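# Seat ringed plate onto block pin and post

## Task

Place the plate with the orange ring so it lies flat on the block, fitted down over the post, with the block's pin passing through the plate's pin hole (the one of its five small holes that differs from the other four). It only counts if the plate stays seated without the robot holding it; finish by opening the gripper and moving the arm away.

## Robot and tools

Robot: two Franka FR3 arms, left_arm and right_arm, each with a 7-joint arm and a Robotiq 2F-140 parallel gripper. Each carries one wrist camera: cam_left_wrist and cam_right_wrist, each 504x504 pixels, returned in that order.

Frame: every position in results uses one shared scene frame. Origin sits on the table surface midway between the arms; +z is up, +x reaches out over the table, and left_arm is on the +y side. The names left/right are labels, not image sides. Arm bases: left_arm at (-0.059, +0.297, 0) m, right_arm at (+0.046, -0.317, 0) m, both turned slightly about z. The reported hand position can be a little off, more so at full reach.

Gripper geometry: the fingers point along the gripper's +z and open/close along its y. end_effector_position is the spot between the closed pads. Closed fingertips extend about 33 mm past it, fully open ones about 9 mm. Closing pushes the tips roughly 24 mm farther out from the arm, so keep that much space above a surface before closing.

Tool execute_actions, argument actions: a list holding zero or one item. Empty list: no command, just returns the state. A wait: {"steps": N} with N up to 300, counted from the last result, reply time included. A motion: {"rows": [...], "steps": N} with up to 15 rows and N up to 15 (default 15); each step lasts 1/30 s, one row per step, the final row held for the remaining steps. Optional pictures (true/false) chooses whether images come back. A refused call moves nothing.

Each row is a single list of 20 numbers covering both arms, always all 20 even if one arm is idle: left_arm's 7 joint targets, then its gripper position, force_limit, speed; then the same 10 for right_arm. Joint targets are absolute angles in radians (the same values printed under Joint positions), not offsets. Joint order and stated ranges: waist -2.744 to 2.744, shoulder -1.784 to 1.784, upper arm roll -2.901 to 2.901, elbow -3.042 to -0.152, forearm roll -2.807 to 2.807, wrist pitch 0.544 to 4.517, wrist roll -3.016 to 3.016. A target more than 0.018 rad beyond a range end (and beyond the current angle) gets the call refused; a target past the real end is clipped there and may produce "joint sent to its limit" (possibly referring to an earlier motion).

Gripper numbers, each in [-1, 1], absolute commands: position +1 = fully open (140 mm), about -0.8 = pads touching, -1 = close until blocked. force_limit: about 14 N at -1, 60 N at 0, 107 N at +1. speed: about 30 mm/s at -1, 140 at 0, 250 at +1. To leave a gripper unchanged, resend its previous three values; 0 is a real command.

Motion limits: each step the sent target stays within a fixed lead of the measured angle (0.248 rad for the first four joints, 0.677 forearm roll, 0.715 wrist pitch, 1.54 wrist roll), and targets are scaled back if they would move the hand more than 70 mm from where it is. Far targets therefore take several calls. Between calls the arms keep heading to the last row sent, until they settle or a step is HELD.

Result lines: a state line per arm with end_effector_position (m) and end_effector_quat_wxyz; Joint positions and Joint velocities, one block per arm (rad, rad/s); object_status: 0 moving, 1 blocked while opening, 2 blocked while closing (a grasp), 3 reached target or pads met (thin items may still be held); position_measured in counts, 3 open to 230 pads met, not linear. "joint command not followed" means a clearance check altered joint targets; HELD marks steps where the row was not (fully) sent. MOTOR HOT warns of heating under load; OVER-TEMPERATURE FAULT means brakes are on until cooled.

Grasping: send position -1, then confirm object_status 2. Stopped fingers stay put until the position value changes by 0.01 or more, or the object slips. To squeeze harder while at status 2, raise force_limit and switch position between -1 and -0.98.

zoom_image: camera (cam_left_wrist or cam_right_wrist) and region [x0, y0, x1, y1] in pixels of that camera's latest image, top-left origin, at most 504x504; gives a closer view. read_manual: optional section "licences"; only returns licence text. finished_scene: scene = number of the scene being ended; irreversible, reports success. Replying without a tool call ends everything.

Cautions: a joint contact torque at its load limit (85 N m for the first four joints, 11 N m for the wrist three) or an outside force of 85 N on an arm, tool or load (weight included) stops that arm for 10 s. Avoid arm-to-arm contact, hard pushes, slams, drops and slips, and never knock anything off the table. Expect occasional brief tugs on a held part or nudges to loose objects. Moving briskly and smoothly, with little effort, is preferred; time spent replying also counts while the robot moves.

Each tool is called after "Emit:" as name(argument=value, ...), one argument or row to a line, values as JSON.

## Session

Emit:
execute_actions(
  actions=[],
)

Scene clock: 0.00 s of 5100.00 s.
left_arm: end_effector_position=(+0.4318, -0.2144, +0.3269) position_measured=3 object_status=3 end_effector_quat_wxyz=(+0.162, +0.126, +0.972, +0.113) | right_arm: end_effector_position=(+0.0615, -0.7381, +0.2166) position_measured=3 object_status=3 end_effector_quat_wxyz=(-0.508, -0.323, +0.719, +0.349)
Joint positions: left_arm=[-0.884  0.426 -0.083 -1.274  0.434  1.729  0.782] | right_arm=[-0.803  0.424  0.064 -1.953 -0.8    1.241  0.031]
Joint velocities: left_arm=[ 0.001 -0.001  0.     0.     0.001 -0.    -0.002] | right_arm=[-0.001  0.     0.    -0.    -0.    -0.    -0.001]

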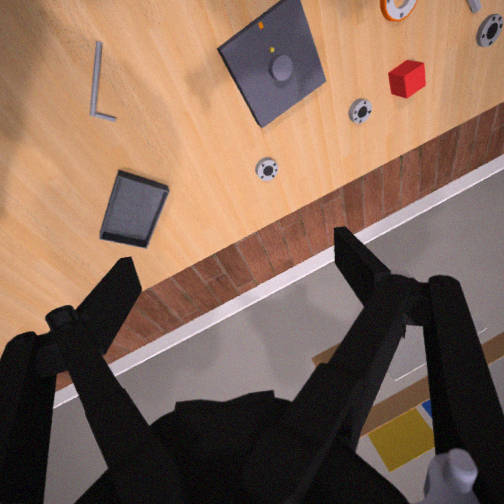

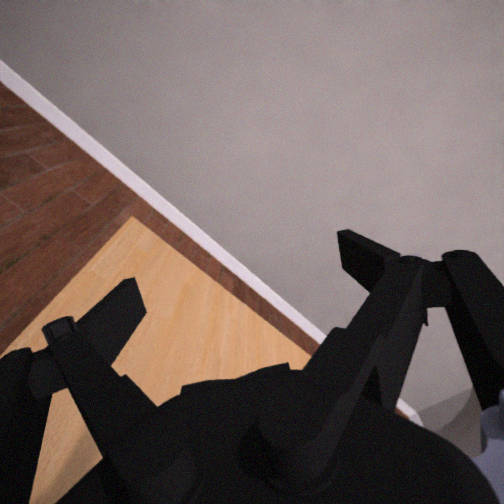

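Returning to the earlier survey pose.

Emit:
execute_actions(
  actions=[
    {"rows":[[-0.57,0.026,0,-2.089,0,2.115,-2.17,1,0,0,-0.803,0.424,0.064,-1.953,-0.8,1.241,0.031,1,0,0]]},
  ],
  pictures=false,
)

Emit:
execute_actions(
  actions=[
    {"steps":60},
  ],
)

Scene clock: 3.37 s of 5100.00 s.
left_arm: end_effector_position=(+0.4229, -0.0079, +0.2351) position_measured=3 object_status=3 end_effector_quat_wxyz=(-0.016, +0.788, -0.615, +0.015) | right_arm: end_effector_position=(+0.0615, -0.7381, +0.2166) position_measured=3 object_status=3 end_effector_quat_wxyz=(-0.508, -0.323, +0.719, +0.349)
Joint positions: left_arm=[-0.564  0.028  0.012 -2.002  0.032  2.063 -0.839] | right_arm=[-0.803  0.424  0.064 -1.953 -0.8    1.241  0.031]
Joint velocities: left_arm=[-0.024  0.024 -0.102 -1.167 -0.262  0.263 -4.383] | right_arm=[-0.001 -0.001 -0.001  0.001 -0.     0.001 -0.   ]
Steps of this call (steps 1 to 86: nothing new was sent; steps 87 to 101: all 15 steps of this action). Readings (joint positions | what the end effector reports):
87: left_arm=[-0.868 0.401 -0.085 -1.318 0.384 1.767 0.701] | right_arm=[-0.803 0.424 0.064 -1.953 -0.800 1.241 0.031] | left_arm position_measured=3 object_status=3 | right_arm position_measured=3 object_status=3
88: left_arm=[-0.839 0.366 -0.081 -1.365 0.333 1.799 0.617] | right_arm=[-0.803 0.424 0.064 -1.953 -0.800 1.241 0.031] | left_arm position_measured=3 object_status=3 | right_arm position_measured=3 object_status=3
90: left_arm=[-0.772 0.296 -0.063 -1.445 0.260 1.852 0.462] | right_arm=[-0.803 0.424 0.064 -1.953 -0.800 1.241 0.031] | left_arm position_measured=3 object_status=3 | right_arm position_measured=3 object_status=3
94: left_arm=[-0.626 0.100 -0.016 -1.685 0.112 1.976 -0.041] | right_arm=[-0.803 0.424 0.064 -1.953 -0.800 1.241 0.031] | left_arm position_measured=3 object_status=3 | right_arm position_measured=3 object_status=3
101: the state above

Scene clock: 5.37 s of 5100.00 s.
left_arm: end_effector_position=(+0.3962, -0.0094, +0.1989) position_measured=3 object_status=3 end_effector_quat_wxyz=(-0.002, +1.000, -0.002, -0.001) | right_arm: end_effector_position=(+0.0615, -0.7381, +0.2166) position_measured=3 object_status=3 end_effector_quat_wxyz=(-0.508, -0.323, +0.719, +0.349)
Joint positions: left_arm=[-0.569  0.028  0.001 -2.088  0.002  2.112 -2.161] | right_arm=[-0.803  0.424  0.064 -1.953 -0.8    1.241  0.031]
Joint velocities: left_arm=[ 0.    -0.    -0.001  0.001 -0.002  0.    -0.005] | right_arm=[ 0.001  0.001  0.    -0.     0.002  0.001 -0.001]
Steps of this call (steps 1 to 60: the robot went on to your last target). Readings (joint positions | what the end effector reports):
1: left_arm=[-0.565 0.030 0.009 -2.035 0.025 2.070 -0.976] | right_arm=[-0.803 0.424 0.064 -1.953 -0.800 1.241 0.031] | left_arm position_measured=3 object_status=3 | right_arm position_measured=3 object_status=3
2: left_arm=[-0.566 0.034 0.006 -2.058 0.019 2.075 -1.099] | right_arm=[-0.803 0.424 0.064 -1.953 -0.800 1.241 0.031] | left_arm position_measured=3 object_status=3 | right_arm position_measured=3 object_status=3
4: left_arm=[-0.568 0.037 0.003 -2.082 0.012 2.085 -1.309] | right_arm=[-0.803 0.424 0.064 -1.953 -0.800 1.241 0.031] | left_arm position_measured=3 object_status=3 | right_arm position_measured=3 object_status=3
8: left_arm=[-0.569 0.032 0.001 -2.088 0.005 2.099 -1.612] | right_arm=[-0.803 0.424 0.064 -1.953 -0.800 1.241 0.031] | left_arm position_measured=3 object_status=3 | right_arm position_measured=3 object_status=3
60: the state above
All arms were judged still, so your last target was given up. Only a new action makes them travel on or press farther. Fingers that are still opening or closing keep moving.

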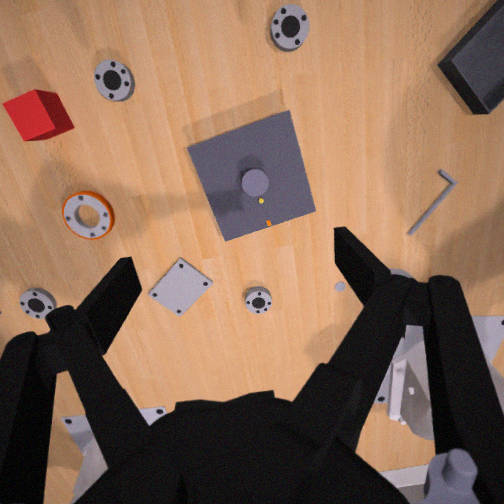

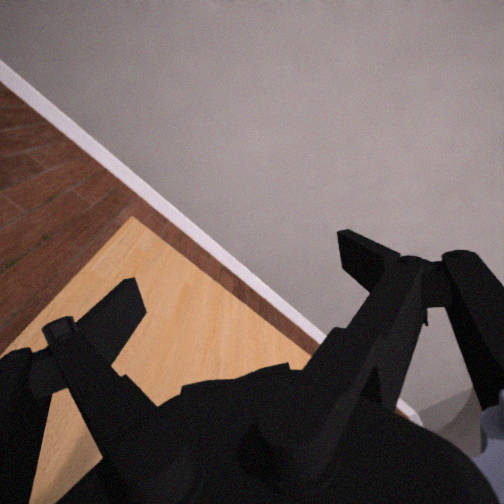

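Emit:
execute_actions(
  actions=[
    {"rows":[[-0.238,0.016,0,-2.454,0,2.47,-1.835,0.3,-0.3,0,-0.803,0.424,0.064,-1.953,-0.8,1.241,0.031,1,0,0]]},
  ],
  pictures=false,
)

Emit:
execute_actions(
  actions=[
    {"steps":25},
  ],
)

Emit:
zoom_image(
  camera="cam_left_wrist",
  region=[140,140,340,340],
)

Scene clock: 10.77 s of 5100.00 s.
left_arm: end_effector_position=(+0.3892, +0.1795, +0.0742) position_measured=91 object_status=0 end_effector_quat_wxyz=(-0.008, +0.998, +0.056, -0.024) | right_arm: end_effector_position=(+0.0615, -0.7381, +0.2166) position_measured=3 object_status=3 end_effector_quat_wxyz=(-0.508, -0.323, +0.719, +0.349)
Joint positions: left_arm=[-0.238  0.022  0.007 -2.452  0.002  2.423 -1.94 ] | right_arm=[-0.803  0.424  0.064 -1.953 -0.8    1.241  0.031]
Joint velocities: left_arm=[ 0.002 -0.019 -0.04  -0.025 -0.     0.261  0.325] | right_arm=[-0.001  0.     0.001 -0.002 -0.001 -0.001  0.002]
Steps of this call (steps 1 to 90: nothing new was sent; then 1.90 s passed at rest; steps 91 to 105: all 15 steps of this action). Readings (joint positions | what the end effector reports):
91: left_arm=[-0.550 0.021 -0.010 -2.110 0.002 2.141 -2.150] | right_arm=[-0.803 0.424 0.064 -1.953 -0.800 1.241 0.031] | left_arm position_measured=3 object_status=0 | right_arm position_measured=3 object_status=3
92: left_arm=[-0.523 0.016 -0.015 -2.140 0.002 2.167 -2.136] | right_arm=[-0.803 0.424 0.064 -1.953 -0.800 1.241 0.031] | left_arm position_measured=9 object_status=0 | right_arm position_measured=3 object_status=3
94: left_arm=[-0.462 0.014 -0.015 -2.202 0.002 2.211 -2.112] | right_arm=[-0.803 0.424 0.064 -1.953 -0.800 1.241 0.031] | left_arm position_measured=24 object_status=0 | right_arm position_measured=3 object_status=3
98: left_arm=[-0.333 0.015 -0.007 -2.344 0.002 2.305 -2.052] | right_arm=[-0.803 0.424 0.064 -1.953 -0.800 1.241 0.031] | left_arm position_measured=55 object_status=0 | right_arm position_measured=3 object_status=3
105: the state above

Scene clock: 11.60 s of 5100.00 s.
left_arm: end_effector_position=(+0.4028, +0.1733, +0.0791) position_measured=91 object_status=3 end_effector_quat_wxyz=(-0.001, +1.000, +0.007, -0.002) | right_arm: end_effector_position=(+0.0615, -0.7381, +0.2166) position_measured=3 object_status=3 end_effector_quat_wxyz=(-0.508, -0.323, +0.719, +0.349)
Joint positions: left_arm=[-0.238  0.018  0.002 -2.452  0.002  2.467 -1.849] | right_arm=[-0.803  0.424  0.064 -1.953 -0.8    1.241  0.031]
Joint velocities: left_arm=[ 0.002 -0.002  0.001  0.001 -0.001  0.002  0.019] | right_arm=[-0.    -0.002  0.     0.002  0.001  0.    -0.001]
Steps of this call (steps 1 to 25: the robot went on to your last target). Readings (joint positions | what the end effector reports):
1: left_arm=[-0.238 0.021 0.006 -2.452 0.002 2.431 -1.930] | right_arm=[-0.803 0.424 0.064 -1.953 -0.800 1.241 0.031] | left_arm position_measured=91 object_status=0 | right_arm position_measured=3 object_status=3
2: left_arm=[-0.238 0.020 0.004 -2.452 0.002 2.437 -1.921] | right_arm=[-0.803 0.424 0.064 -1.953 -0.800 1.241 0.031] | left_arm position_measured=91 object_status=0 | right_arm position_measured=3 object_status=3
4: left_arm=[-0.238 0.019 0.003 -2.452 0.002 2.447 -1.905] | right_arm=[-0.803 0.424 0.064 -1.953 -0.800 1.241 0.031] | left_arm position_measured=91 object_status=3 | right_arm position_measured=3 object_status=3
8: left_arm=[-0.238 0.018 0.002 -2.452 0.002 2.458 -1.883] | right_arm=[-0.803 0.424 0.064 -1.953 -0.800 1.241 0.031] | left_arm position_measured=91 object_status=3 | right_arm position_measured=3 object_status=3
25: the state above

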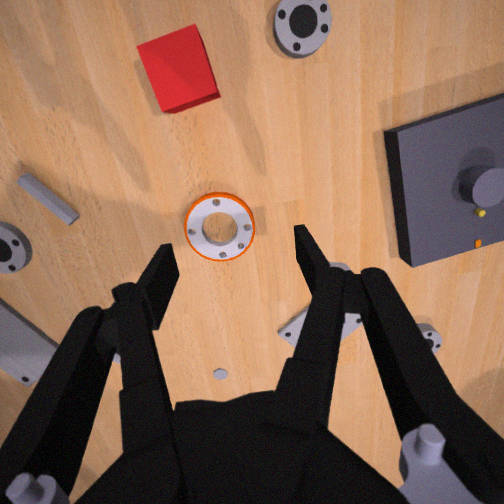

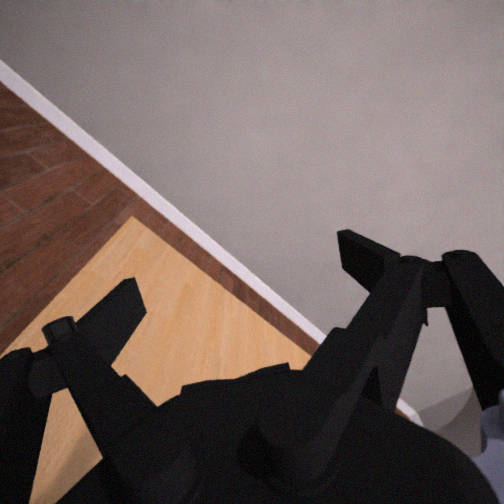

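Region (140, 140, 340, 340) of cam_left_wrist's 504x504 image, scaled by 2.520, with more detail than that image has.

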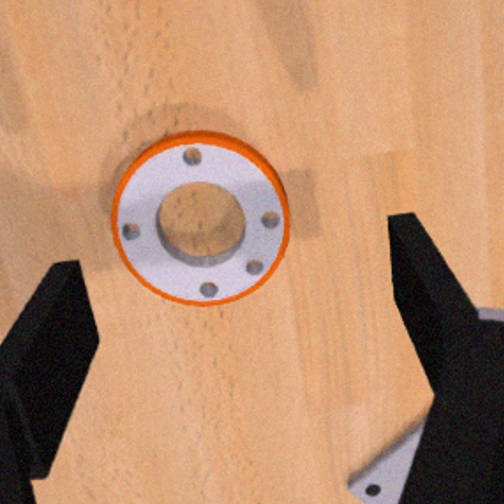

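Emit:
execute_actions(
  actions=[
    {"rows":[[-0.201,0.05,0,-2.446,0,2.5,-1.8,0.2,-0.3,-0.5,-0.803,0.424,0.064,-1.953,-0.8,1.241,0.031,1,0,0]]},
  ],
  pictures=false,
)

Emit:
execute_actions(
  actions=[
    {"rows":[[-0.201,0.137,0,-2.456,0,2.597,-1.8,0.2,-0.3,-0.5,-0.803,0.424,0.064,-1.953,-0.8,1.241,0.031,1,0,0]]},
  ],
  pictures=false,
)

Emit:
execute_actions(
  actions=[
    {"steps":10},
  ],
)

Scene clock: 17.03 s of 5100.00 s.
left_arm: end_effector_position=(+0.4108, +0.1880, +0.0693) position_measured=104 object_status=3 end_effector_quat_wxyz=(-0.000, +1.000, +0.007, +0.000) | right_arm: end_effector_position=(+0.0615, -0.7381, +0.2166) position_measured=3 object_status=3 end_effector_quat_wxyz=(-0.508, -0.323, +0.719, +0.349)
Joint positions: left_arm=[-0.203  0.048  0.    -2.448  0.002  2.496 -1.814] | right_arm=[-0.803  0.424  0.064 -1.953 -0.8    1.241  0.031]
Joint velocities: left_arm=[ 0.    -0.001 -0.     0.    -0.001  0.01   0.023] | right_arm=[-0.     0.001 -0.     0.001 -0.     0.001 -0.001]
Steps of this call (steps 1 to 30: the robot went on to your last target; steps 31 to 90: nothing new was sent; then 1.93 s passed at rest; steps 91 to 105: all 15 steps of this action). Readings (joint positions | what the end effector reports):
91: left_arm=[-0.232 0.023 -0.002 -2.450 0.002 2.472 -1.839] | right_arm=[-0.803 0.424 0.064 -1.953 -0.800 1.241 0.031] | left_arm position_measured=91 object_status=0 | right_arm position_measured=3 object_status=3
92: left_arm=[-0.224 0.030 -0.002 -2.448 0.002 2.477 -1.836] | right_arm=[-0.803 0.424 0.064 -1.953 -0.800 1.241 0.031] | left_arm position_measured=95 object_status=0 | right_arm position_measured=3 object_status=3
94: left_arm=[-0.211 0.041 -0.001 -2.448 0.002 2.484 -1.830] | right_arm=[-0.803 0.424 0.064 -1.953 -0.800 1.241 0.031] | left_arm position_measured=103 object_status=0 | right_arm position_measured=3 object_status=3
98: left_arm=[-0.203 0.048 0.000 -2.448 0.002 2.491 -1.822] | right_arm=[-0.803 0.424 0.064 -1.953 -0.800 1.241 0.031] | left_arm position_measured=104 object_status=0 | right_arm position_measured=3 object_status=3
105: the state above

Scene clock: 17.53 s of 5100.00 s.
left_arm: end_effector_position=(+0.4093, +0.1884, +0.0306) position_measured=104 object_status=3 end_effector_quat_wxyz=(-0.001, +1.000, +0.004, -0.003) | right_arm: end_effector_position=(+0.0615, -0.7381, +0.2166) position_measured=3 object_status=3 end_effector_quat_wxyz=(-0.508, -0.323, +0.719, +0.349)
Joint positions: left_arm=[-0.203  0.137  0.    -2.458  0.002  2.589 -1.809] | right_arm=[-0.803  0.424  0.064 -1.953 -0.8    1.241  0.031]
Joint velocities: left_arm=[ 0.     0.001 -0.     0.    -0.001  0.034  0.005] | right_arm=[ 0.     0.001 -0.001  0.001  0.    -0.     0.001]
Steps of this call (steps 1 to 15: all 15 steps of this action). Readings (joint positions | what the end effector reports):
1: left_arm=[-0.203 0.059 0.000 -2.445 0.002 2.512 -1.813] | right_arm=[-0.803 0.424 0.064 -1.953 -0.800 1.241 0.031] | left_arm position_measured=104 object_status=3 | right_arm position_measured=3 object_status=3
2: left_arm=[-0.203 0.080 0.000 -2.444 0.002 2.529 -1.813] | right_arm=[-0.803 0.424 0.064 -1.953 -0.800 1.241 0.031] | left_arm position_measured=104 object_status=3 | right_arm position_measured=3 object_status=3
4: left_arm=[-0.203 0.115 0.000 -2.451 0.002 2.550 -1.812] | right_arm=[-0.803 0.424 0.064 -1.953 -0.800 1.241 0.031] | left_arm position_measured=104 object_status=3 | right_arm position_measured=3 object_status=3
8: left_arm=[-0.203 0.137 0.000 -2.458 0.002 2.572 -1.810] | right_arm=[-0.803 0.424 0.064 -1.953 -0.800 1.241 0.031] | left_arm position_measured=104 object_status=3 | right_arm position_measured=3 object_status=3
15: the state above

Scene clock: 17.87 s of 5100.00 s.
left_arm: end_effector_position=(+0.4108, +0.1880, +0.0310) position_measured=104 object_status=3 end_effector_quat_wxyz=(-0.001, +1.000, +0.004, -0.001) | right_arm: end_effector_position=(+0.0615, -0.7381, +0.2166) position_measured=3 object_status=3 end_effector_quat_wxyz=(-0.508, -0.323, +0.719, +0.349)
Joint positions: left_arm=[-0.203  0.137  0.    -2.458  0.002  2.593 -1.808] | right_arm=[-0.803  0.424  0.064 -1.953 -0.8    1.241  0.031]
Joint velocities: left_arm=[-0.002 -0.001  0.001 -0.     0.     0.005  0.002] | right_arm=[ 0.    -0.     0.     0.     0.     0.     0.003]
Steps of this call (steps 1 to 10: the robot went on to your last target). Readings (joint positions | what the end effector reports):
1: left_arm=[-0.203 0.137 0.000 -2.458 0.002 2.590 -1.808] | right_arm=[-0.803 0.424 0.064 -1.953 -0.800 1.241 0.031] | left_arm position_measured=104 object_status=3 | right_arm position_measured=3 object_status=3
2: left_arm=[-0.203 0.137 0.000 -2.458 0.002 2.591 -1.808] | right_arm=[-0.803 0.424 0.064 -1.953 -0.800 1.241 0.031] | left_arm position_measured=104 object_status=3 | right_arm position_measured=3 object_status=3
4: left_arm=[-0.203 0.137 0.000 -2.458 0.002 2.592 -1.808] | right_arm=[-0.803 0.424 0.064 -1.953 -0.800 1.241 0.031] | left_arm position_measured=104 object_status=3 | right_arm position_measured=3 object_status=3
8: left_arm=[-0.203 0.137 0.000 -2.458 0.002 2.593 -1.808] | right_arm=[-0.803 0.424 0.064 -1.953 -0.800 1.241 0.031] | left_arm position_measured=104 object_status=3 | right_arm position_measured=3 object_status=3
10: the state above

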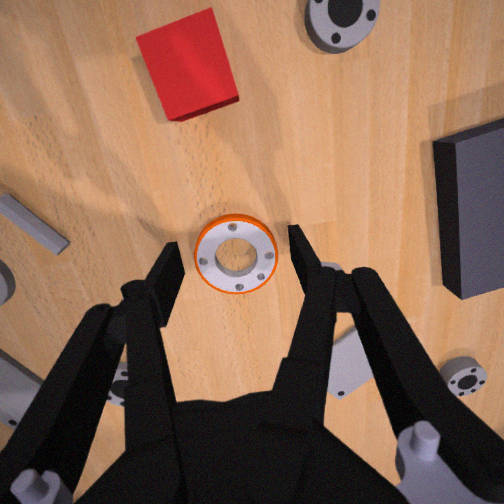

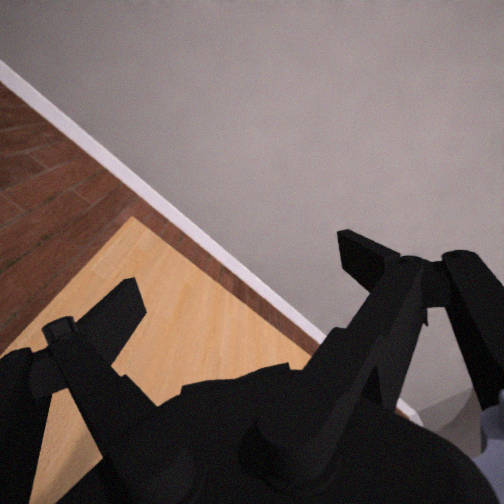

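Emit:
execute_actions(
  actions=[
    {"rows":[[-0.201,0.131,0,-2.456,0,2.592,-1.8,-1,-0.3,-0.5,-0.803,0.424,0.064,-1.953,-0.8,1.241,0.031,1,0,0]]},
  ],
  pictures=false,
)

Emit:
execute_actions(
  actions=[
    {"rows":[[-0.201,-0.07,0,-2.42,0,2.35,-1.8,-1,-0.3,-0.5,-0.803,0.424,0.064,-1.953,-0.8,1.241,0.031,1,0,0]]},
  ],
  pictures=false,
)

Emit:
execute_actions(
  actions=[
    {"rows":[[-0.596,0.2,0,-2.078,0,2.28,-1.61,-1,-0.3,-0.5,-0.803,0.424,0.064,-1.953,-0.8,1.241,0.031,1,0,0]]},
  ],
  pictures=false,
)

Emit:
execute_actions(
  actions=[
    {"rows":[[-0.596,0.263,0,-2.078,0,2.343,-1.61,-1,-0.3,-0.5,-0.803,0.424,0.064,-1.953,-0.8,1.241,0.031,1,0,0]]},
  ],
  pictures=false,
)

Emit:
execute_actions(
  actions=[
    {"steps":10},
  ],
)

Emit:
zoom_image(
  camera="cam_left_wrist",
  region=[140,140,340,340],
)

Scene clock: 26.53 s of 5100.00 s.
left_arm: end_effector_position=(+0.4126, +0.1876, +0.0334) position_measured=139 object_status=2 end_effector_quat_wxyz=(+0.000, +1.000, +0.004, +0.002) | right_arm: end_effector_position=(+0.0615, -0.7381, +0.2166) position_measured=3 object_status=3 end_effector_quat_wxyz=(-0.508, -0.323, +0.719, +0.349)
Joint positions: left_arm=[-0.203  0.133  0.    -2.457  0.001  2.594 -1.807] | right_arm=[-0.803  0.424  0.064 -1.953 -0.8    1.241  0.031]
Joint velocities: left_arm=[-0.    -0.    -0.    -0.    -0.001 -0.001 -0.   ] | right_arm=[-0.    -0.     0.     0.001  0.    -0.001  0.   ]
Steps of this call (steps 1 to 15: the robot went on to your last target; steps 16 to 90: nothing new was sent; then 5.17 s passed at rest; steps 91 to 105: all 15 steps of this action). Readings (joint positions | what the end effector reports):
91: left_arm=[-0.203 0.137 0.000 -2.458 0.002 2.594 -1.807] | right_arm=[-0.803 0.424 0.064 -1.953 -0.800 1.241 0.031] | left_arm position_measured=104 object_status=0 | right_arm position_measured=3 object_status=3
92: left_arm=[-0.203 0.136 0.000 -2.458 0.002 2.594 -1.807] | right_arm=[-0.803 0.424 0.064 -1.953 -0.800 1.241 0.031] | left_arm position_measured=108 object_status=0 | right_arm position_measured=3 object_status=3
94: left_arm=[-0.203 0.134 0.000 -2.458 0.002 2.594 -1.807] | right_arm=[-0.803 0.424 0.064 -1.953 -0.800 1.241 0.031] | left_arm position_measured=117 object_status=0 | right_arm position_measured=3 object_status=3
98: left_arm=[-0.203 0.133 0.000 -2.457 0.001 2.594 -1.807] | right_arm=[-0.803 0.424 0.064 -1.953 -0.800 1.241 0.031] | left_arm position_measured=135 object_status=0 | right_arm position_measured=3 object_status=3
105: the state above

Scene clock: 27.03 s of 5100.00 s.
left_arm: end_effector_position=(+0.4138, +0.1875, +0.1270) position_measured=139 object_status=2 end_effector_quat_wxyz=(+0.002, +1.000, +0.004, +0.010) | right_arm: end_effector_position=(+0.0615, -0.7381, +0.2166) position_measured=3 object_status=3 end_effector_quat_wxyz=(-0.508, -0.323, +0.719, +0.349)
Joint positions: left_arm=[-0.203 -0.071  0.    -2.419  0.001  2.367 -1.807] | right_arm=[-0.803  0.424  0.064 -1.953 -0.8    1.241  0.031]
Joint velocities: left_arm=[ 0.     0.006 -0.    -0.007 -0.    -0.092  0.   ] | right_arm=[ 0.    -0.001  0.001 -0.     0.     0.001 -0.   ]
Steps of this call (steps 1 to 15: all 15 steps of this action). Readings (joint positions | what the end effector reports):
1: left_arm=[-0.203 0.116 0.000 -2.458 0.001 2.563 -1.807] | right_arm=[-0.803 0.424 0.064 -1.953 -0.800 1.241 0.031] | left_arm position_measured=139 object_status=2 | right_arm position_measured=3 object_status=3
2: left_arm=[-0.203 0.078 0.000 -2.458 0.001 2.529 -1.807] | right_arm=[-0.803 0.424 0.064 -1.953 -0.800 1.241 0.031] | left_arm position_measured=139 object_status=2 | right_arm position_measured=3 object_status=3
4: left_arm=[-0.203 -0.002 0.000 -2.439 0.001 2.471 -1.807] | right_arm=[-0.803 0.424 0.064 -1.953 -0.800 1.241 0.031] | left_arm position_measured=139 object_status=2 | right_arm position_measured=3 object_status=3
8: left_arm=[-0.203 -0.071 0.000 -2.413 0.001 2.412 -1.807] | right_arm=[-0.803 0.424 0.064 -1.953 -0.800 1.241 0.031] | left_arm position_measured=139 object_status=2 | right_arm position_measured=3 object_status=3
15: the state above

Scene clock: 27.53 s of 5100.00 s.
left_arm: end_effector_position=(+0.4073, -0.0472, +0.1219) position_measured=139 object_status=2 end_effector_quat_wxyz=(+0.003, +0.965, -0.261, +0.006) | right_arm: end_effector_position=(+0.0615, -0.7381, +0.2166) position_measured=3 object_status=3 end_effector_quat_wxyz=(-0.508, -0.323, +0.719, +0.349)
Joint positions: left_arm=[-0.599  0.196 -0.011 -2.085  0.001  2.295 -1.678] | right_arm=[-0.803  0.424  0.064 -1.953 -0.8    1.241  0.031]
Joint velocities: left_arm=[-0.076  0.047 -0.002  0.062 -0.001 -0.073  0.201] | right_arm=[-0.001 -0.002 -0.001 -0.    -0.    -0.     0.002]
Steps of this call (steps 1 to 15: all 15 steps of this action). Readings (joint positions | what the end effector reports):
1: left_arm=[-0.225 -0.049 0.013 -2.391 0.001 2.356 -1.799] | right_arm=[-0.803 0.424 0.064 -1.953 -0.800 1.241 0.031] | left_arm position_measured=139 object_status=2 | right_arm position_measured=3 object_status=3
2: left_arm=[-0.256 -0.012 0.017 -2.350 0.001 2.351 -1.790] | right_arm=[-0.803 0.424 0.064 -1.953 -0.800 1.241 0.031] | left_arm position_measured=139 object_status=2 | right_arm position_measured=3 object_status=3
4: left_arm=[-0.322 0.050 0.016 -2.281 0.001 2.341 -1.775] | right_arm=[-0.803 0.424 0.064 -1.953 -0.800 1.241 0.031] | left_arm position_measured=139 object_status=2 | right_arm position_measured=3 object_status=3
8: left_arm=[-0.458 0.130 0.011 -2.175 0.001 2.324 -1.745] | right_arm=[-0.803 0.424 0.064 -1.953 -0.800 1.241 0.031] | left_arm position_measured=139 object_status=2 | right_arm position_measured=3 object_status=3
15: the state above

Scene clock: 28.03 s of 5100.00 s.
left_arm: end_effector_position=(+0.4112, -0.0421, +0.0877) position_measured=139 object_status=2 end_effector_quat_wxyz=(-0.001, +0.960, -0.280, -0.004) | right_arm: end_effector_position=(+0.0615, -0.7381, +0.2166) position_measured=3 object_status=3 end_effector_quat_wxyz=(-0.508, -0.323, +0.719, +0.349)
Joint positions: left_arm=[-0.597  0.265 -0.002 -2.08   0.001  2.337 -1.629] | right_arm=[-0.803  0.424  0.064 -1.953 -0.8    1.241  0.031]
Joint velocities: left_arm=[ 0.001 -0.001 -0.001  0.001 -0.001  0.016  0.038] | right_arm=[-0.001  0.001  0.     0.001  0.001  0.001  0.   ]
Steps of this call (steps 1 to 15: all 15 steps of this action). Readings (joint positions | what the end effector reports):
1: left_arm=[-0.600 0.204 -0.010 -2.080 0.001 2.302 -1.672] | right_arm=[-0.803 0.424 0.064 -1.953 -0.800 1.241 0.031] | left_arm position_measured=139 object_status=2 | right_arm position_measured=3 object_status=3
2: left_arm=[-0.600 0.219 -0.009 -2.076 0.001 2.311 -1.666] | right_arm=[-0.803 0.424 0.064 -1.953 -0.800 1.241 0.031] | left_arm position_measured=139 object_status=2 | right_arm position_measured=3 object_status=3
4: left_arm=[-0.599 0.245 -0.005 -2.077 0.001 2.320 -1.657] | right_arm=[-0.803 0.424 0.064 -1.953 -0.800 1.241 0.031] | left_arm position_measured=139 object_status=2 | right_arm position_measured=3 object_status=3
8: left_arm=[-0.597 0.265 -0.002 -2.081 0.001 2.329 -1.643] | right_arm=[-0.803 0.424 0.064 -1.953 -0.800 1.241 0.031] | left_arm position_measured=139 object_status=2 | right_arm position_measured=3 object_status=3
15: the state above

Scene clock: 28.37 s of 5100.00 s.
left_arm: end_effector_position=(+0.4118, -0.0425, +0.0879) position_measured=139 object_status=2 end_effector_quat_wxyz=(-0.001, +0.959, -0.283, -0.003) | right_arm: end_effector_position=(+0.0615, -0.7381, +0.2166) position_measured=3 object_status=3 end_effector_quat_wxyz=(-0.508, -0.323, +0.719, +0.349)
Joint positions: left_arm=[-0.597  0.265 -0.002 -2.08   0.001  2.339 -1.621] | right_arm=[-0.803  0.424  0.064 -1.953 -0.8    1.241  0.031]
Joint velocities: left_arm=[ 0.001 -0.001  0.    -0.001 -0.     0.002  0.015] | right_arm=[-0.     0.001  0.002  0.001  0.     0.    -0.001]
Steps of this call (steps 1 to 10: the robot went on to your last target). Readings (joint positions | what the end effector reports):
1: left_arm=[-0.597 0.265 -0.002 -2.080 0.001 2.338 -1.628] | right_arm=[-0.803 0.424 0.064 -1.953 -0.800 1.241 0.031] | left_arm position_measured=139 object_status=2 | right_arm position_measured=3 object_status=3
2: left_arm=[-0.597 0.265 -0.002 -2.080 0.001 2.338 -1.627] | right_arm=[-0.803 0.424 0.064 -1.953 -0.800 1.241 0.031] | left_arm position_measured=139 object_status=2 | right_arm position_measured=3 object_status=3
4: left_arm=[-0.597 0.265 -0.002 -2.080 0.001 2.339 -1.625] | right_arm=[-0.803 0.424 0.064 -1.953 -0.800 1.241 0.031] | left_arm position_measured=139 object_status=2 | right_arm position_measured=3 object_status=3
8: left_arm=[-0.597 0.265 -0.002 -2.080 0.001 2.339 -1.622] | right_arm=[-0.803 0.424 0.064 -1.953 -0.800 1.241 0.031] | left_arm position_measured=139 object_status=2 | right_arm position_measured=3 object_status=3
10: the state above

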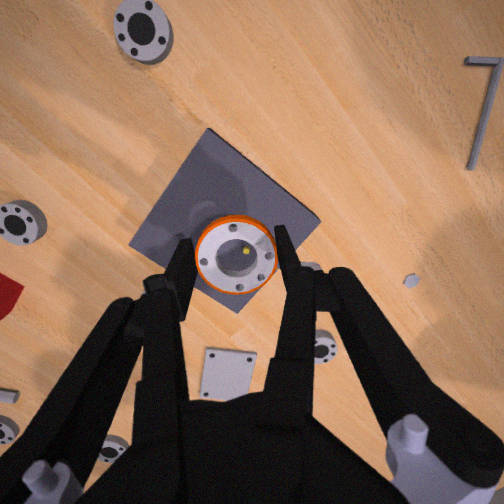

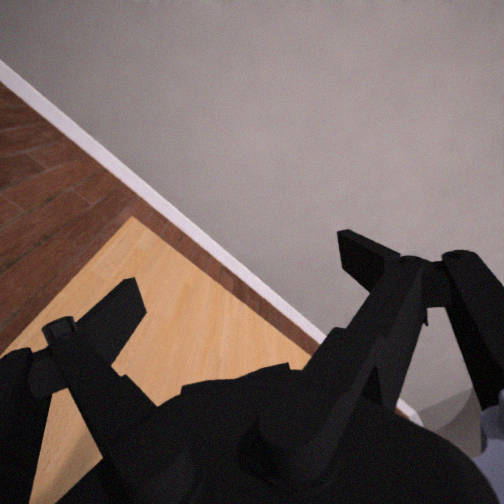

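Region (140, 140, 340, 340) of cam_left_wrist's 504x504 image, scaled by 2.520, with more detail than that image has.

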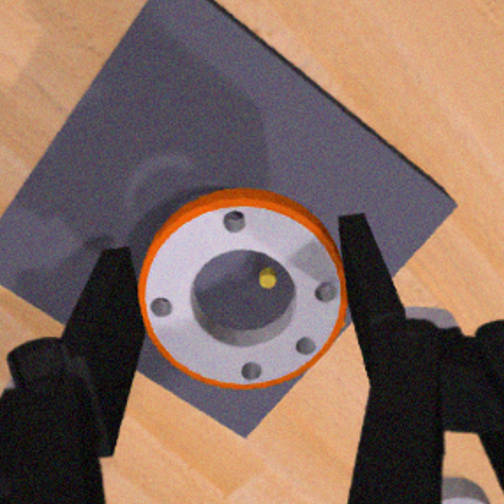

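Emit:
execute_actions(
  actions=[
    {"rows":[[-0.573,0.292,0,-2.053,0,2.347,-1.59,-1,-0.3,-0.5,-0.803,0.424,0.064,-1.953,-0.8,1.241,0.031,1,0,0]]},
  ],
)

Emit:
zoom_image(
  camera="cam_left_wrist",
  region=[170,180,310,320],
)

Scene clock: 37.13 s of 5100.00 s.
left_arm: end_effector_position=(+0.4269, -0.0352, +0.0837) position_measured=139 object_status=2 end_effector_quat_wxyz=(-0.001, +0.960, -0.281, -0.001) | right_arm: end_effector_position=(+0.0615, -0.7381, +0.2166) position_measured=3 object_status=3 end_effector_quat_wxyz=(-0.508, -0.323, +0.719, +0.349)
Joint positions: left_arm=[-0.574  0.29  -0.    -2.055  0.001  2.344 -1.601] | right_arm=[-0.803  0.424  0.064 -1.953 -0.8    1.241  0.031]
Joint velocities: left_arm=[-0.     0.002 -0.     0.001  0.001 -0.     0.013] | right_arm=[-0.    -0.001 -0.001  0.001 -0.    -0.    -0.001]
Steps of this call (steps 1 to 30: the robot went on to your last target; steps 31 to 90: nothing new was sent; then 5.27 s passed at rest; steps 91 to 105: all 15 steps of this action). Readings (joint positions | what the end effector reports):
91: left_arm=[-0.594 0.269 -0.003 -2.074 0.001 2.340 -1.615] | right_arm=[-0.803 0.424 0.064 -1.953 -0.800 1.241 0.031] | left_arm position_measured=139 object_status=2 | right_arm position_measured=3 object_status=3
92: left_arm=[-0.590 0.276 -0.003 -2.067 0.001 2.341 -1.614] | right_arm=[-0.803 0.424 0.064 -1.953 -0.800 1.241 0.031] | left_arm position_measured=139 object_status=2 | right_arm position_measured=3 object_status=3
94: left_arm=[-0.581 0.284 -0.002 -2.060 0.001 2.342 -1.610] | right_arm=[-0.803 0.424 0.064 -1.953 -0.800 1.241 0.031] | left_arm position_measured=139 object_status=2 | right_arm position_measured=3 object_status=3
98: left_arm=[-0.574 0.290 -0.000 -2.057 0.001 2.343 -1.606] | right_arm=[-0.803 0.424 0.064 -1.953 -0.800 1.241 0.031] | left_arm position_measured=139 object_status=2 | right_arm position_measured=3 object_status=3
105: the state above

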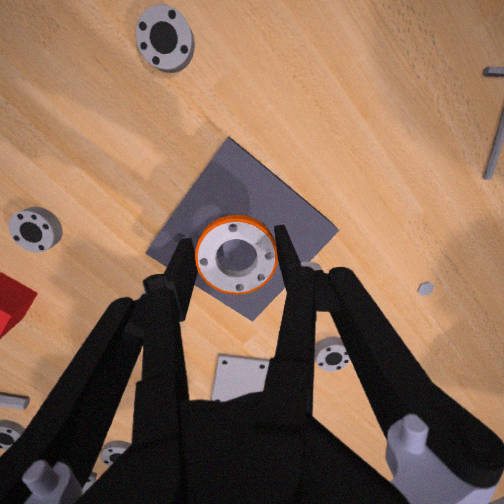

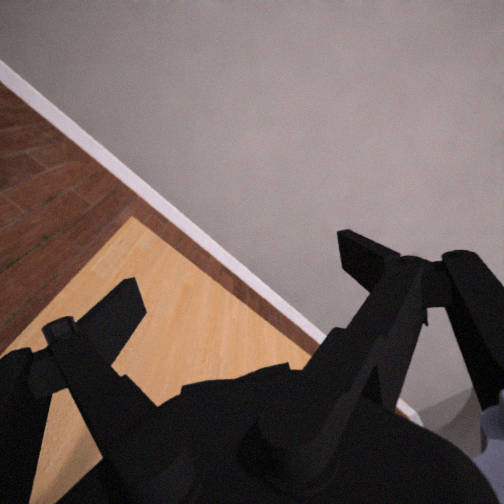

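Region (170, 180, 310, 320) of cam_left_wrist's 504x504 image, scaled by 3.600, with more detail than that image has.

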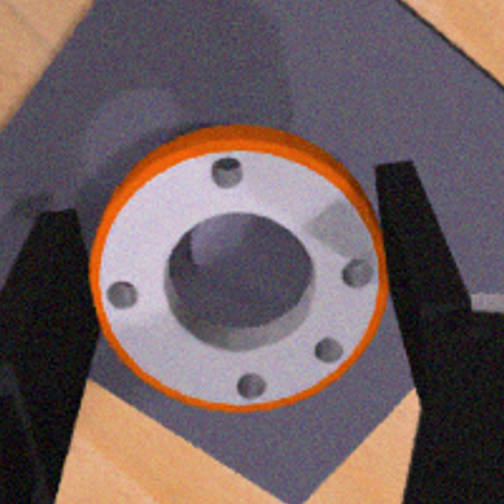

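Emit:
execute_actions(
  actions=[
    {"rows":[[-0.582,0.304,0,-2.049,0,2.356,-1.6,-1,-0.3,-0.5,-0.803,0.424,0.064,-1.953,-0.8,1.241,0.031,1,0,0]]},
  ],
)

Emit:
zoom_image(
  camera="cam_left_wrist",
  region=[190,200,290,300],
)

Scene clock: 41.13 s of 5100.00 s.
left_arm: end_effector_position=(+0.4265, -0.0389, +0.0789) position_measured=139 object_status=2 end_effector_quat_wxyz=(-0.001, +0.958, -0.286, -0.001) | right_arm: end_effector_position=(+0.0615, -0.7381, +0.2166) position_measured=3 object_status=3 end_effector_quat_wxyz=(-0.508, -0.323, +0.719, +0.349)
Joint positions: left_arm=[-0.58   0.303  0.    -2.051  0.001  2.352 -1.597] | right_arm=[-0.803  0.424  0.064 -1.953 -0.8    1.241  0.031]
Joint velocities: left_arm=[ 0.001 -0.002 -0.     0.001  0.     0.004  0.002] | right_arm=[ 0.001 -0.001  0.001  0.    -0.    -0.    -0.001]
Steps of this call (steps 1 to 15: the robot went on to your last target; steps 16 to 90: nothing new was sent; then 0.50 s passed at rest; steps 91 to 105: all 15 steps of this action). Readings (joint positions | what the end effector reports):
91: left_arm=[-0.575 0.292 0.000 -2.054 0.001 2.345 -1.597] | right_arm=[-0.803 0.424 0.064 -1.953 -0.800 1.241 0.031] | left_arm position_measured=139 object_status=2 | right_arm position_measured=3 object_status=3
92: left_arm=[-0.576 0.295 0.000 -2.052 0.001 2.347 -1.597] | right_arm=[-0.803 0.424 0.064 -1.953 -0.800 1.241 0.031] | left_arm position_measured=139 object_status=2 | right_arm position_measured=3 object_status=3
94: left_arm=[-0.578 0.299 0.000 -2.052 0.001 2.349 -1.597] | right_arm=[-0.803 0.424 0.064 -1.953 -0.800 1.241 0.031] | left_arm position_measured=139 object_status=2 | right_arm position_measured=3 object_status=3
98: left_arm=[-0.580 0.303 0.000 -2.052 0.001 2.351 -1.597] | right_arm=[-0.803 0.424 0.064 -1.953 -0.800 1.241 0.031] | left_arm position_measured=139 object_status=2 | right_arm position_measured=3 object_status=3
105: the state above

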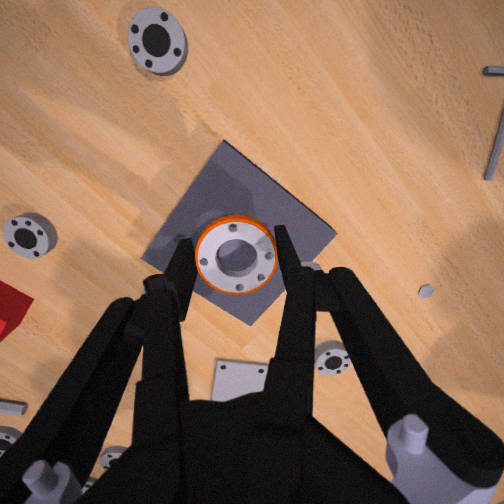

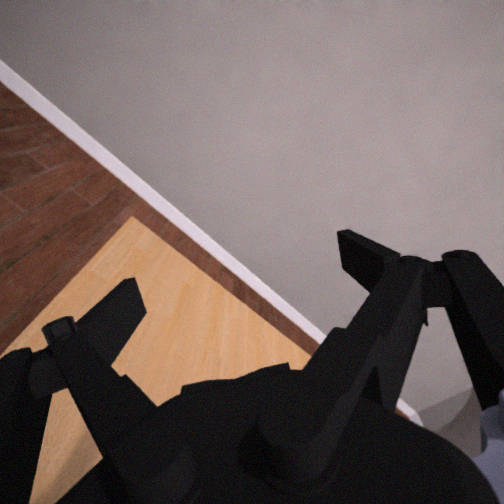

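Region (190, 200, 290, 300) of cam_left_wrist's 504x504 image, scaled by 5.040, with more detail than that image has.

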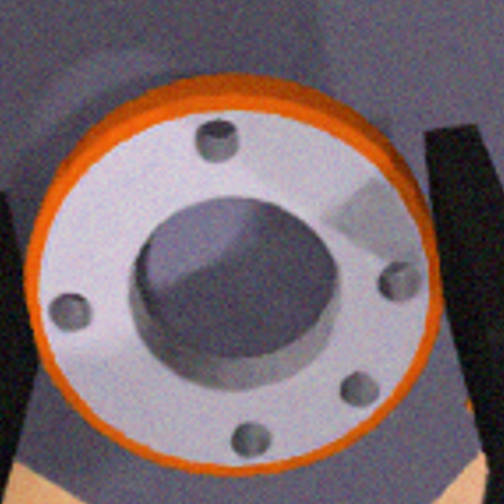

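Emit:
execute_actions(
  actions=[
    {"rows":[[-0.5845,0.306,0,-2.046,0,2.355,-1.6,-1,-0.3,-0.5,-0.803,0.424,0.064,-1.953,-0.8,1.241,0.031,1,0,0]],"steps":10},
  ],
  pictures=false,
)

Emit:
execute_actions(
  actions=[
    {"rows":[[-0.5845,0.318,0,-2.05,0,2.371,-1.6,-1,-0.3,-0.5,-0.803,0.424,0.064,-1.953,-0.8,1.241,0.031,1,0,0]]},
  ],
)

Emit:
zoom_image(
  camera="cam_left_wrist",
  region=[190,200,290,300],
)

Scene clock: 45.50 s of 5100.00 s.
left_arm: end_effector_position=(+0.4269, -0.0408, +0.0794) position_measured=139 object_status=2 end_effector_quat_wxyz=(-0.000, +0.958, -0.287, +0.000) | right_arm: end_effector_position=(+0.0615, -0.7381, +0.2166) position_measured=3 object_status=3 end_effector_quat_wxyz=(-0.508, -0.323, +0.719, +0.349)
Joint positions: left_arm=[-0.582  0.304  0.    -2.048  0.001  2.353 -1.597] | right_arm=[-0.803  0.424  0.064 -1.953 -0.8    1.241  0.031]
Joint velocities: left_arm=[-0.001  0.002 -0.     0.     0.    -0.001  0.001] | right_arm=[ 0.    -0.001 -0.001 -0.     0.001 -0.    -0.001]
Steps of this call (steps 1 to 15: the robot went on to your last target; steps 16 to 90: nothing new was sent; then 1.03 s passed at rest; steps 91 to 100: all 10 steps of this action). Readings (joint positions | what the end effector reports):
91: left_arm=[-0.580 0.303 0.000 -2.051 0.001 2.353 -1.597] | right_arm=[-0.803 0.424 0.064 -1.953 -0.800 1.241 0.031] | left_arm position_measured=139 object_status=2 | right_arm position_measured=3 object_status=3
92: left_arm=[-0.581 0.303 0.000 -2.050 0.001 2.353 -1.597] | right_arm=[-0.803 0.424 0.064 -1.953 -0.800 1.241 0.031] | left_arm position_measured=139 object_status=2 | right_arm position_measured=3 object_status=3
94: left_arm=[-0.582 0.304 0.000 -2.049 0.001 2.353 -1.597] | right_arm=[-0.803 0.424 0.064 -1.953 -0.800 1.241 0.031] | left_arm position_measured=139 object_status=2 | right_arm position_measured=3 object_status=3
98: left_arm=[-0.582 0.304 0.000 -2.048 0.001 2.353 -1.597] | right_arm=[-0.803 0.424 0.064 -1.953 -0.800 1.241 0.031] | left_arm position_measured=139 object_status=2 | right_arm position_measured=3 object_status=3
100: the state above

Scene clock: 46.00 s of 5100.00 s.
left_arm: end_effector_position=(+0.4273, -0.0412, +0.0725) position_measured=139 object_status=2 end_effector_quat_wxyz=(-0.000, +0.958, -0.287, +0.000) | right_arm: end_effector_position=(+0.0615, -0.7381, +0.2166) position_measured=3 object_status=3 end_effector_quat_wxyz=(-0.508, -0.323, +0.719, +0.349)
Joint positions: left_arm=[-0.582  0.317  0.    -2.05   0.001  2.367 -1.597] | right_arm=[-0.803  0.424  0.064 -1.953 -0.8    1.241  0.031]
Joint velocities: left_arm=[-0.    -0.001  0.001  0.     0.     0.004 -0.001] | right_arm=[ 0.001  0.     0.001 -0.001 -0.001 -0.001 -0.001]
Steps of this call (steps 1 to 15: all 15 steps of this action). Readings (joint positions | what the end effector reports):
1: left_arm=[-0.582 0.305 0.000 -2.048 0.001 2.355 -1.597] | right_arm=[-0.803 0.424 0.064 -1.953 -0.800 1.241 0.031] | left_arm position_measured=139 object_status=2 | right_arm position_measured=3 object_status=3
2: left_arm=[-0.582 0.308 0.000 -2.048 0.001 2.358 -1.597] | right_arm=[-0.803 0.424 0.064 -1.953 -0.800 1.241 0.031] | left_arm position_measured=139 object_status=2 | right_arm position_measured=3 object_status=3
4: left_arm=[-0.582 0.313 0.000 -2.049 0.001 2.361 -1.597] | right_arm=[-0.803 0.424 0.064 -1.953 -0.800 1.241 0.031] | left_arm position_measured=139 object_status=2 | right_arm position_measured=3 object_status=3
8: left_arm=[-0.582 0.317 0.000 -2.050 0.001 2.364 -1.597] | right_arm=[-0.803 0.424 0.064 -1.953 -0.800 1.241 0.031] | left_arm position_measured=139 object_status=2 | right_arm position_measured=3 object_status=3
15: the state above

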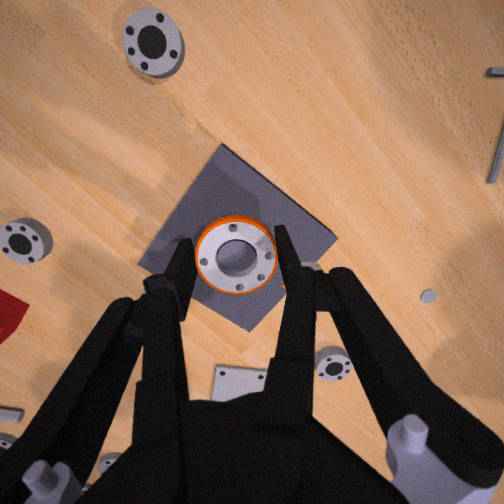

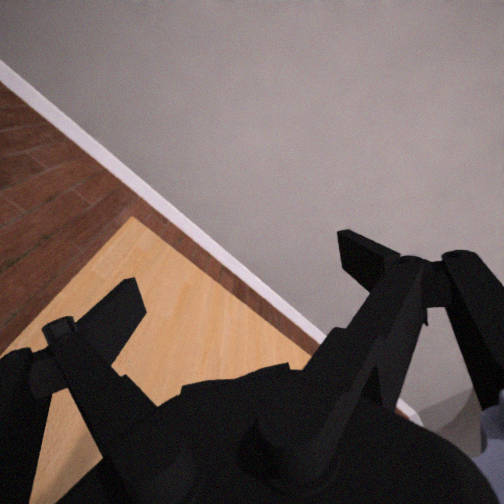

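Region (190, 200, 290, 300) of cam_left_wrist's 504x504 image, scaled by 5.040, with more detail than that image has.

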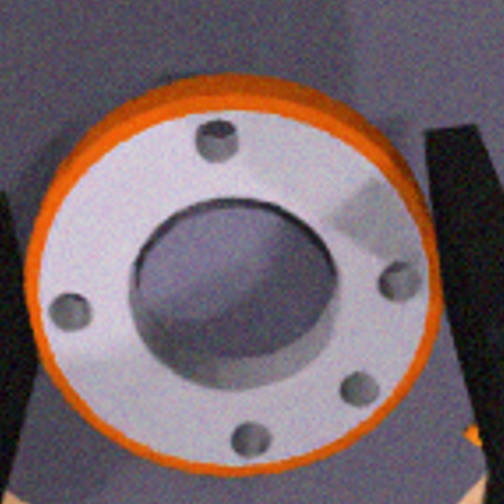

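Emit:
execute_actions(
  actions=[
    {"rows":[[-0.5845,0.306,0,-2.058,0,2.366,-1.6,-1,-0.3,-0.5,-0.803,0.424,0.064,-1.953,-0.8,1.241,0.031,1,0,0]]},
  ],
)

Emit:
zoom_image(
  camera="cam_left_wrist",
  region=[190,200,290,300],
)

Emit:
execute_actions(
  actions=[
    {"rows":[[-0.5845,0.32,0,-2.061,0,2.383,-1.6,-1,-0.3,-0.5,-0.803,0.424,0.064,-1.953,-0.8,1.241,0.031,1,0,0]]},
  ],
)

Emit:
zoom_image(
  camera="cam_left_wrist",
  region=[190,200,290,300],
)

Scene clock: 50.63 s of 5100.00 s.
left_arm: end_effector_position=(+0.4261, -0.0404, +0.0743) position_measured=139 object_status=2 end_effector_quat_wxyz=(-0.000, +0.958, -0.287, +0.001) | right_arm: end_effector_position=(+0.0615, -0.7381, +0.2166) position_measured=3 object_status=3 end_effector_quat_wxyz=(-0.508, -0.323, +0.719, +0.349)
Joint positions: left_arm=[-0.582  0.309  0.    -2.057  0.001  2.368 -1.597] | right_arm=[-0.803  0.424  0.064 -1.953 -0.8    1.241  0.031]
Joint velocities: left_arm=[-0.001 -0.    -0.     0.    -0.     0.    -0.002] | right_arm=[-0.    -0.     0.001 -0.001  0.001 -0.001 -0.001]
Steps of this call (steps 1 to 15: the robot went on to your last target; steps 16 to 90: nothing new was sent; then 1.13 s passed at rest; steps 91 to 105: all 15 steps of this action). Readings (joint positions | what the end effector reports):
91: left_arm=[-0.582 0.316 0.000 -2.051 0.001 2.368 -1.597] | right_arm=[-0.803 0.424 0.064 -1.953 -0.800 1.241 0.031] | left_arm position_measured=139 object_status=2 | right_arm position_measured=3 object_status=3
92: left_arm=[-0.582 0.314 0.000 -2.053 0.001 2.368 -1.597] | right_arm=[-0.803 0.424 0.064 -1.953 -0.800 1.241 0.031] | left_arm position_measured=139 object_status=2 | right_arm position_measured=3 object_status=3
94: left_arm=[-0.582 0.311 0.000 -2.055 0.001 2.368 -1.597] | right_arm=[-0.803 0.424 0.064 -1.953 -0.800 1.241 0.031] | left_arm position_measured=139 object_status=2 | right_arm position_measured=3 object_status=3
98: left_arm=[-0.582 0.309 0.000 -2.056 0.001 2.368 -1.597] | right_arm=[-0.803 0.424 0.064 -1.953 -0.800 1.241 0.031] | left_arm position_measured=139 object_status=2 | right_arm position_measured=3 object_status=3
105: the state above

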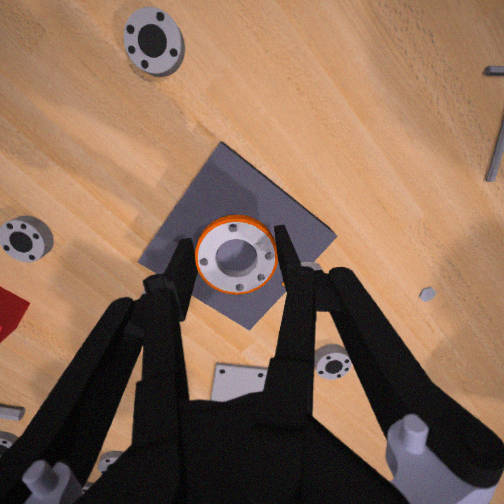

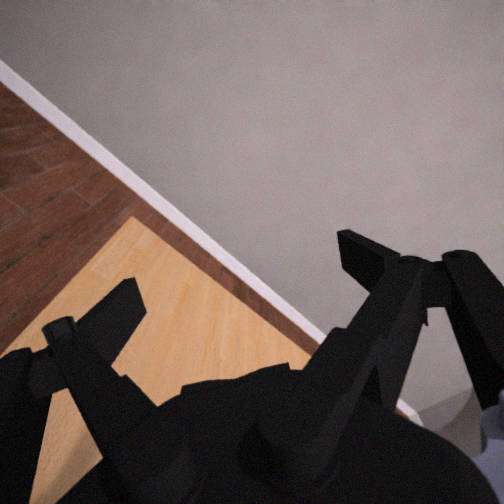

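Region (190, 200, 290, 300) of cam_left_wrist's 504x504 image, scaled by 5.040, with more detail than that image has.

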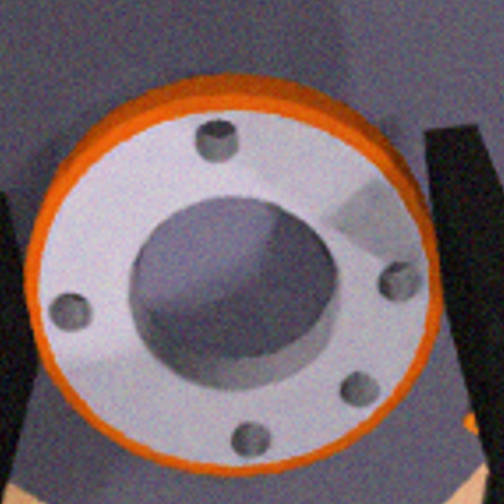

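Scene clock: 51.13 s of 5100.00 s.
left_arm: end_effector_position=(+0.4265, -0.0407, +0.0718) position_measured=139 object_status=2 end_effector_quat_wxyz=(+0.000, +0.958, -0.287, +0.002) | right_arm: end_effector_position=(+0.0615, -0.7381, +0.2166) position_measured=3 object_status=3 end_effector_quat_wxyz=(-0.508, -0.323, +0.719, +0.349)
Joint positions: left_arm=[-0.582  0.314  0.    -2.057  0.001  2.374 -1.597] | right_arm=[-0.803  0.424  0.064 -1.953 -0.8    1.241  0.031]
Joint velocities: left_arm=[-0.    -0.    -0.001  0.002 -0.001  0.    -0.001] | right_arm=[ 0.001 -0.001 -0.001  0.     0.     0.001 -0.   ]
Steps of this call (steps 1 to 15: all 15 steps of this action). Readings (joint positions | what the end effector reports):
1: left_arm=[-0.582 0.310 0.000 -2.057 0.001 2.370 -1.597] | right_arm=[-0.803 0.424 0.064 -1.953 -0.800 1.241 0.031] | left_arm position_measured=139 object_status=2 | right_arm position_measured=3 object_status=3
2: left_arm=[-0.582 0.312 0.000 -2.057 0.001 2.372 -1.597] | right_arm=[-0.803 0.424 0.064 -1.953 -0.800 1.241 0.031] | left_arm position_measured=139 object_status=2 | right_arm position_measured=3 object_status=3
4: left_arm=[-0.582 0.314 0.000 -2.057 0.001 2.374 -1.597] | right_arm=[-0.803 0.424 0.064 -1.953 -0.800 1.241 0.031] | left_arm position_measured=139 object_status=2 | right_arm position_measured=3 object_status=3
8: left_arm=[-0.582 0.314 0.000 -2.057 0.001 2.374 -1.597] | right_arm=[-0.803 0.424 0.064 -1.953 -0.800 1.241 0.031] | left_arm position_measured=139 object_status=2 | right_arm position_measured=3 object_status=3
15: the state above

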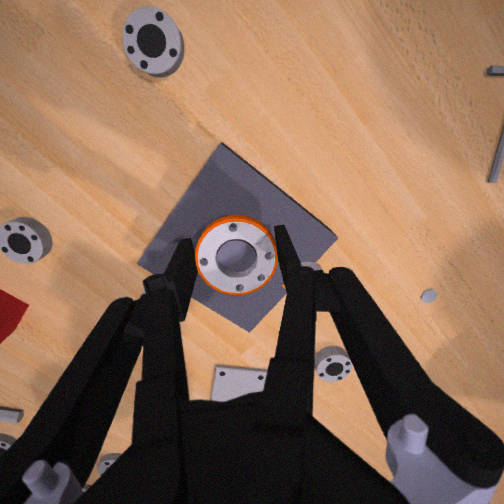

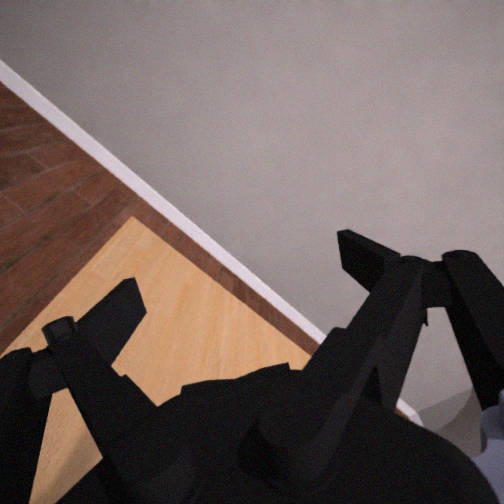

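Region (190, 200, 290, 300) of cam_left_wrist's 504x504 image, scaled by 5.040, with more detail than that image has.

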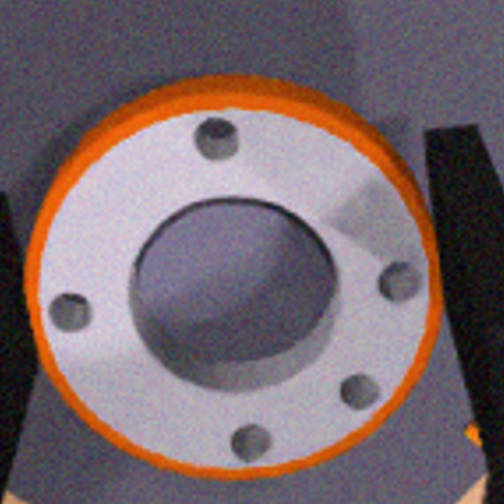

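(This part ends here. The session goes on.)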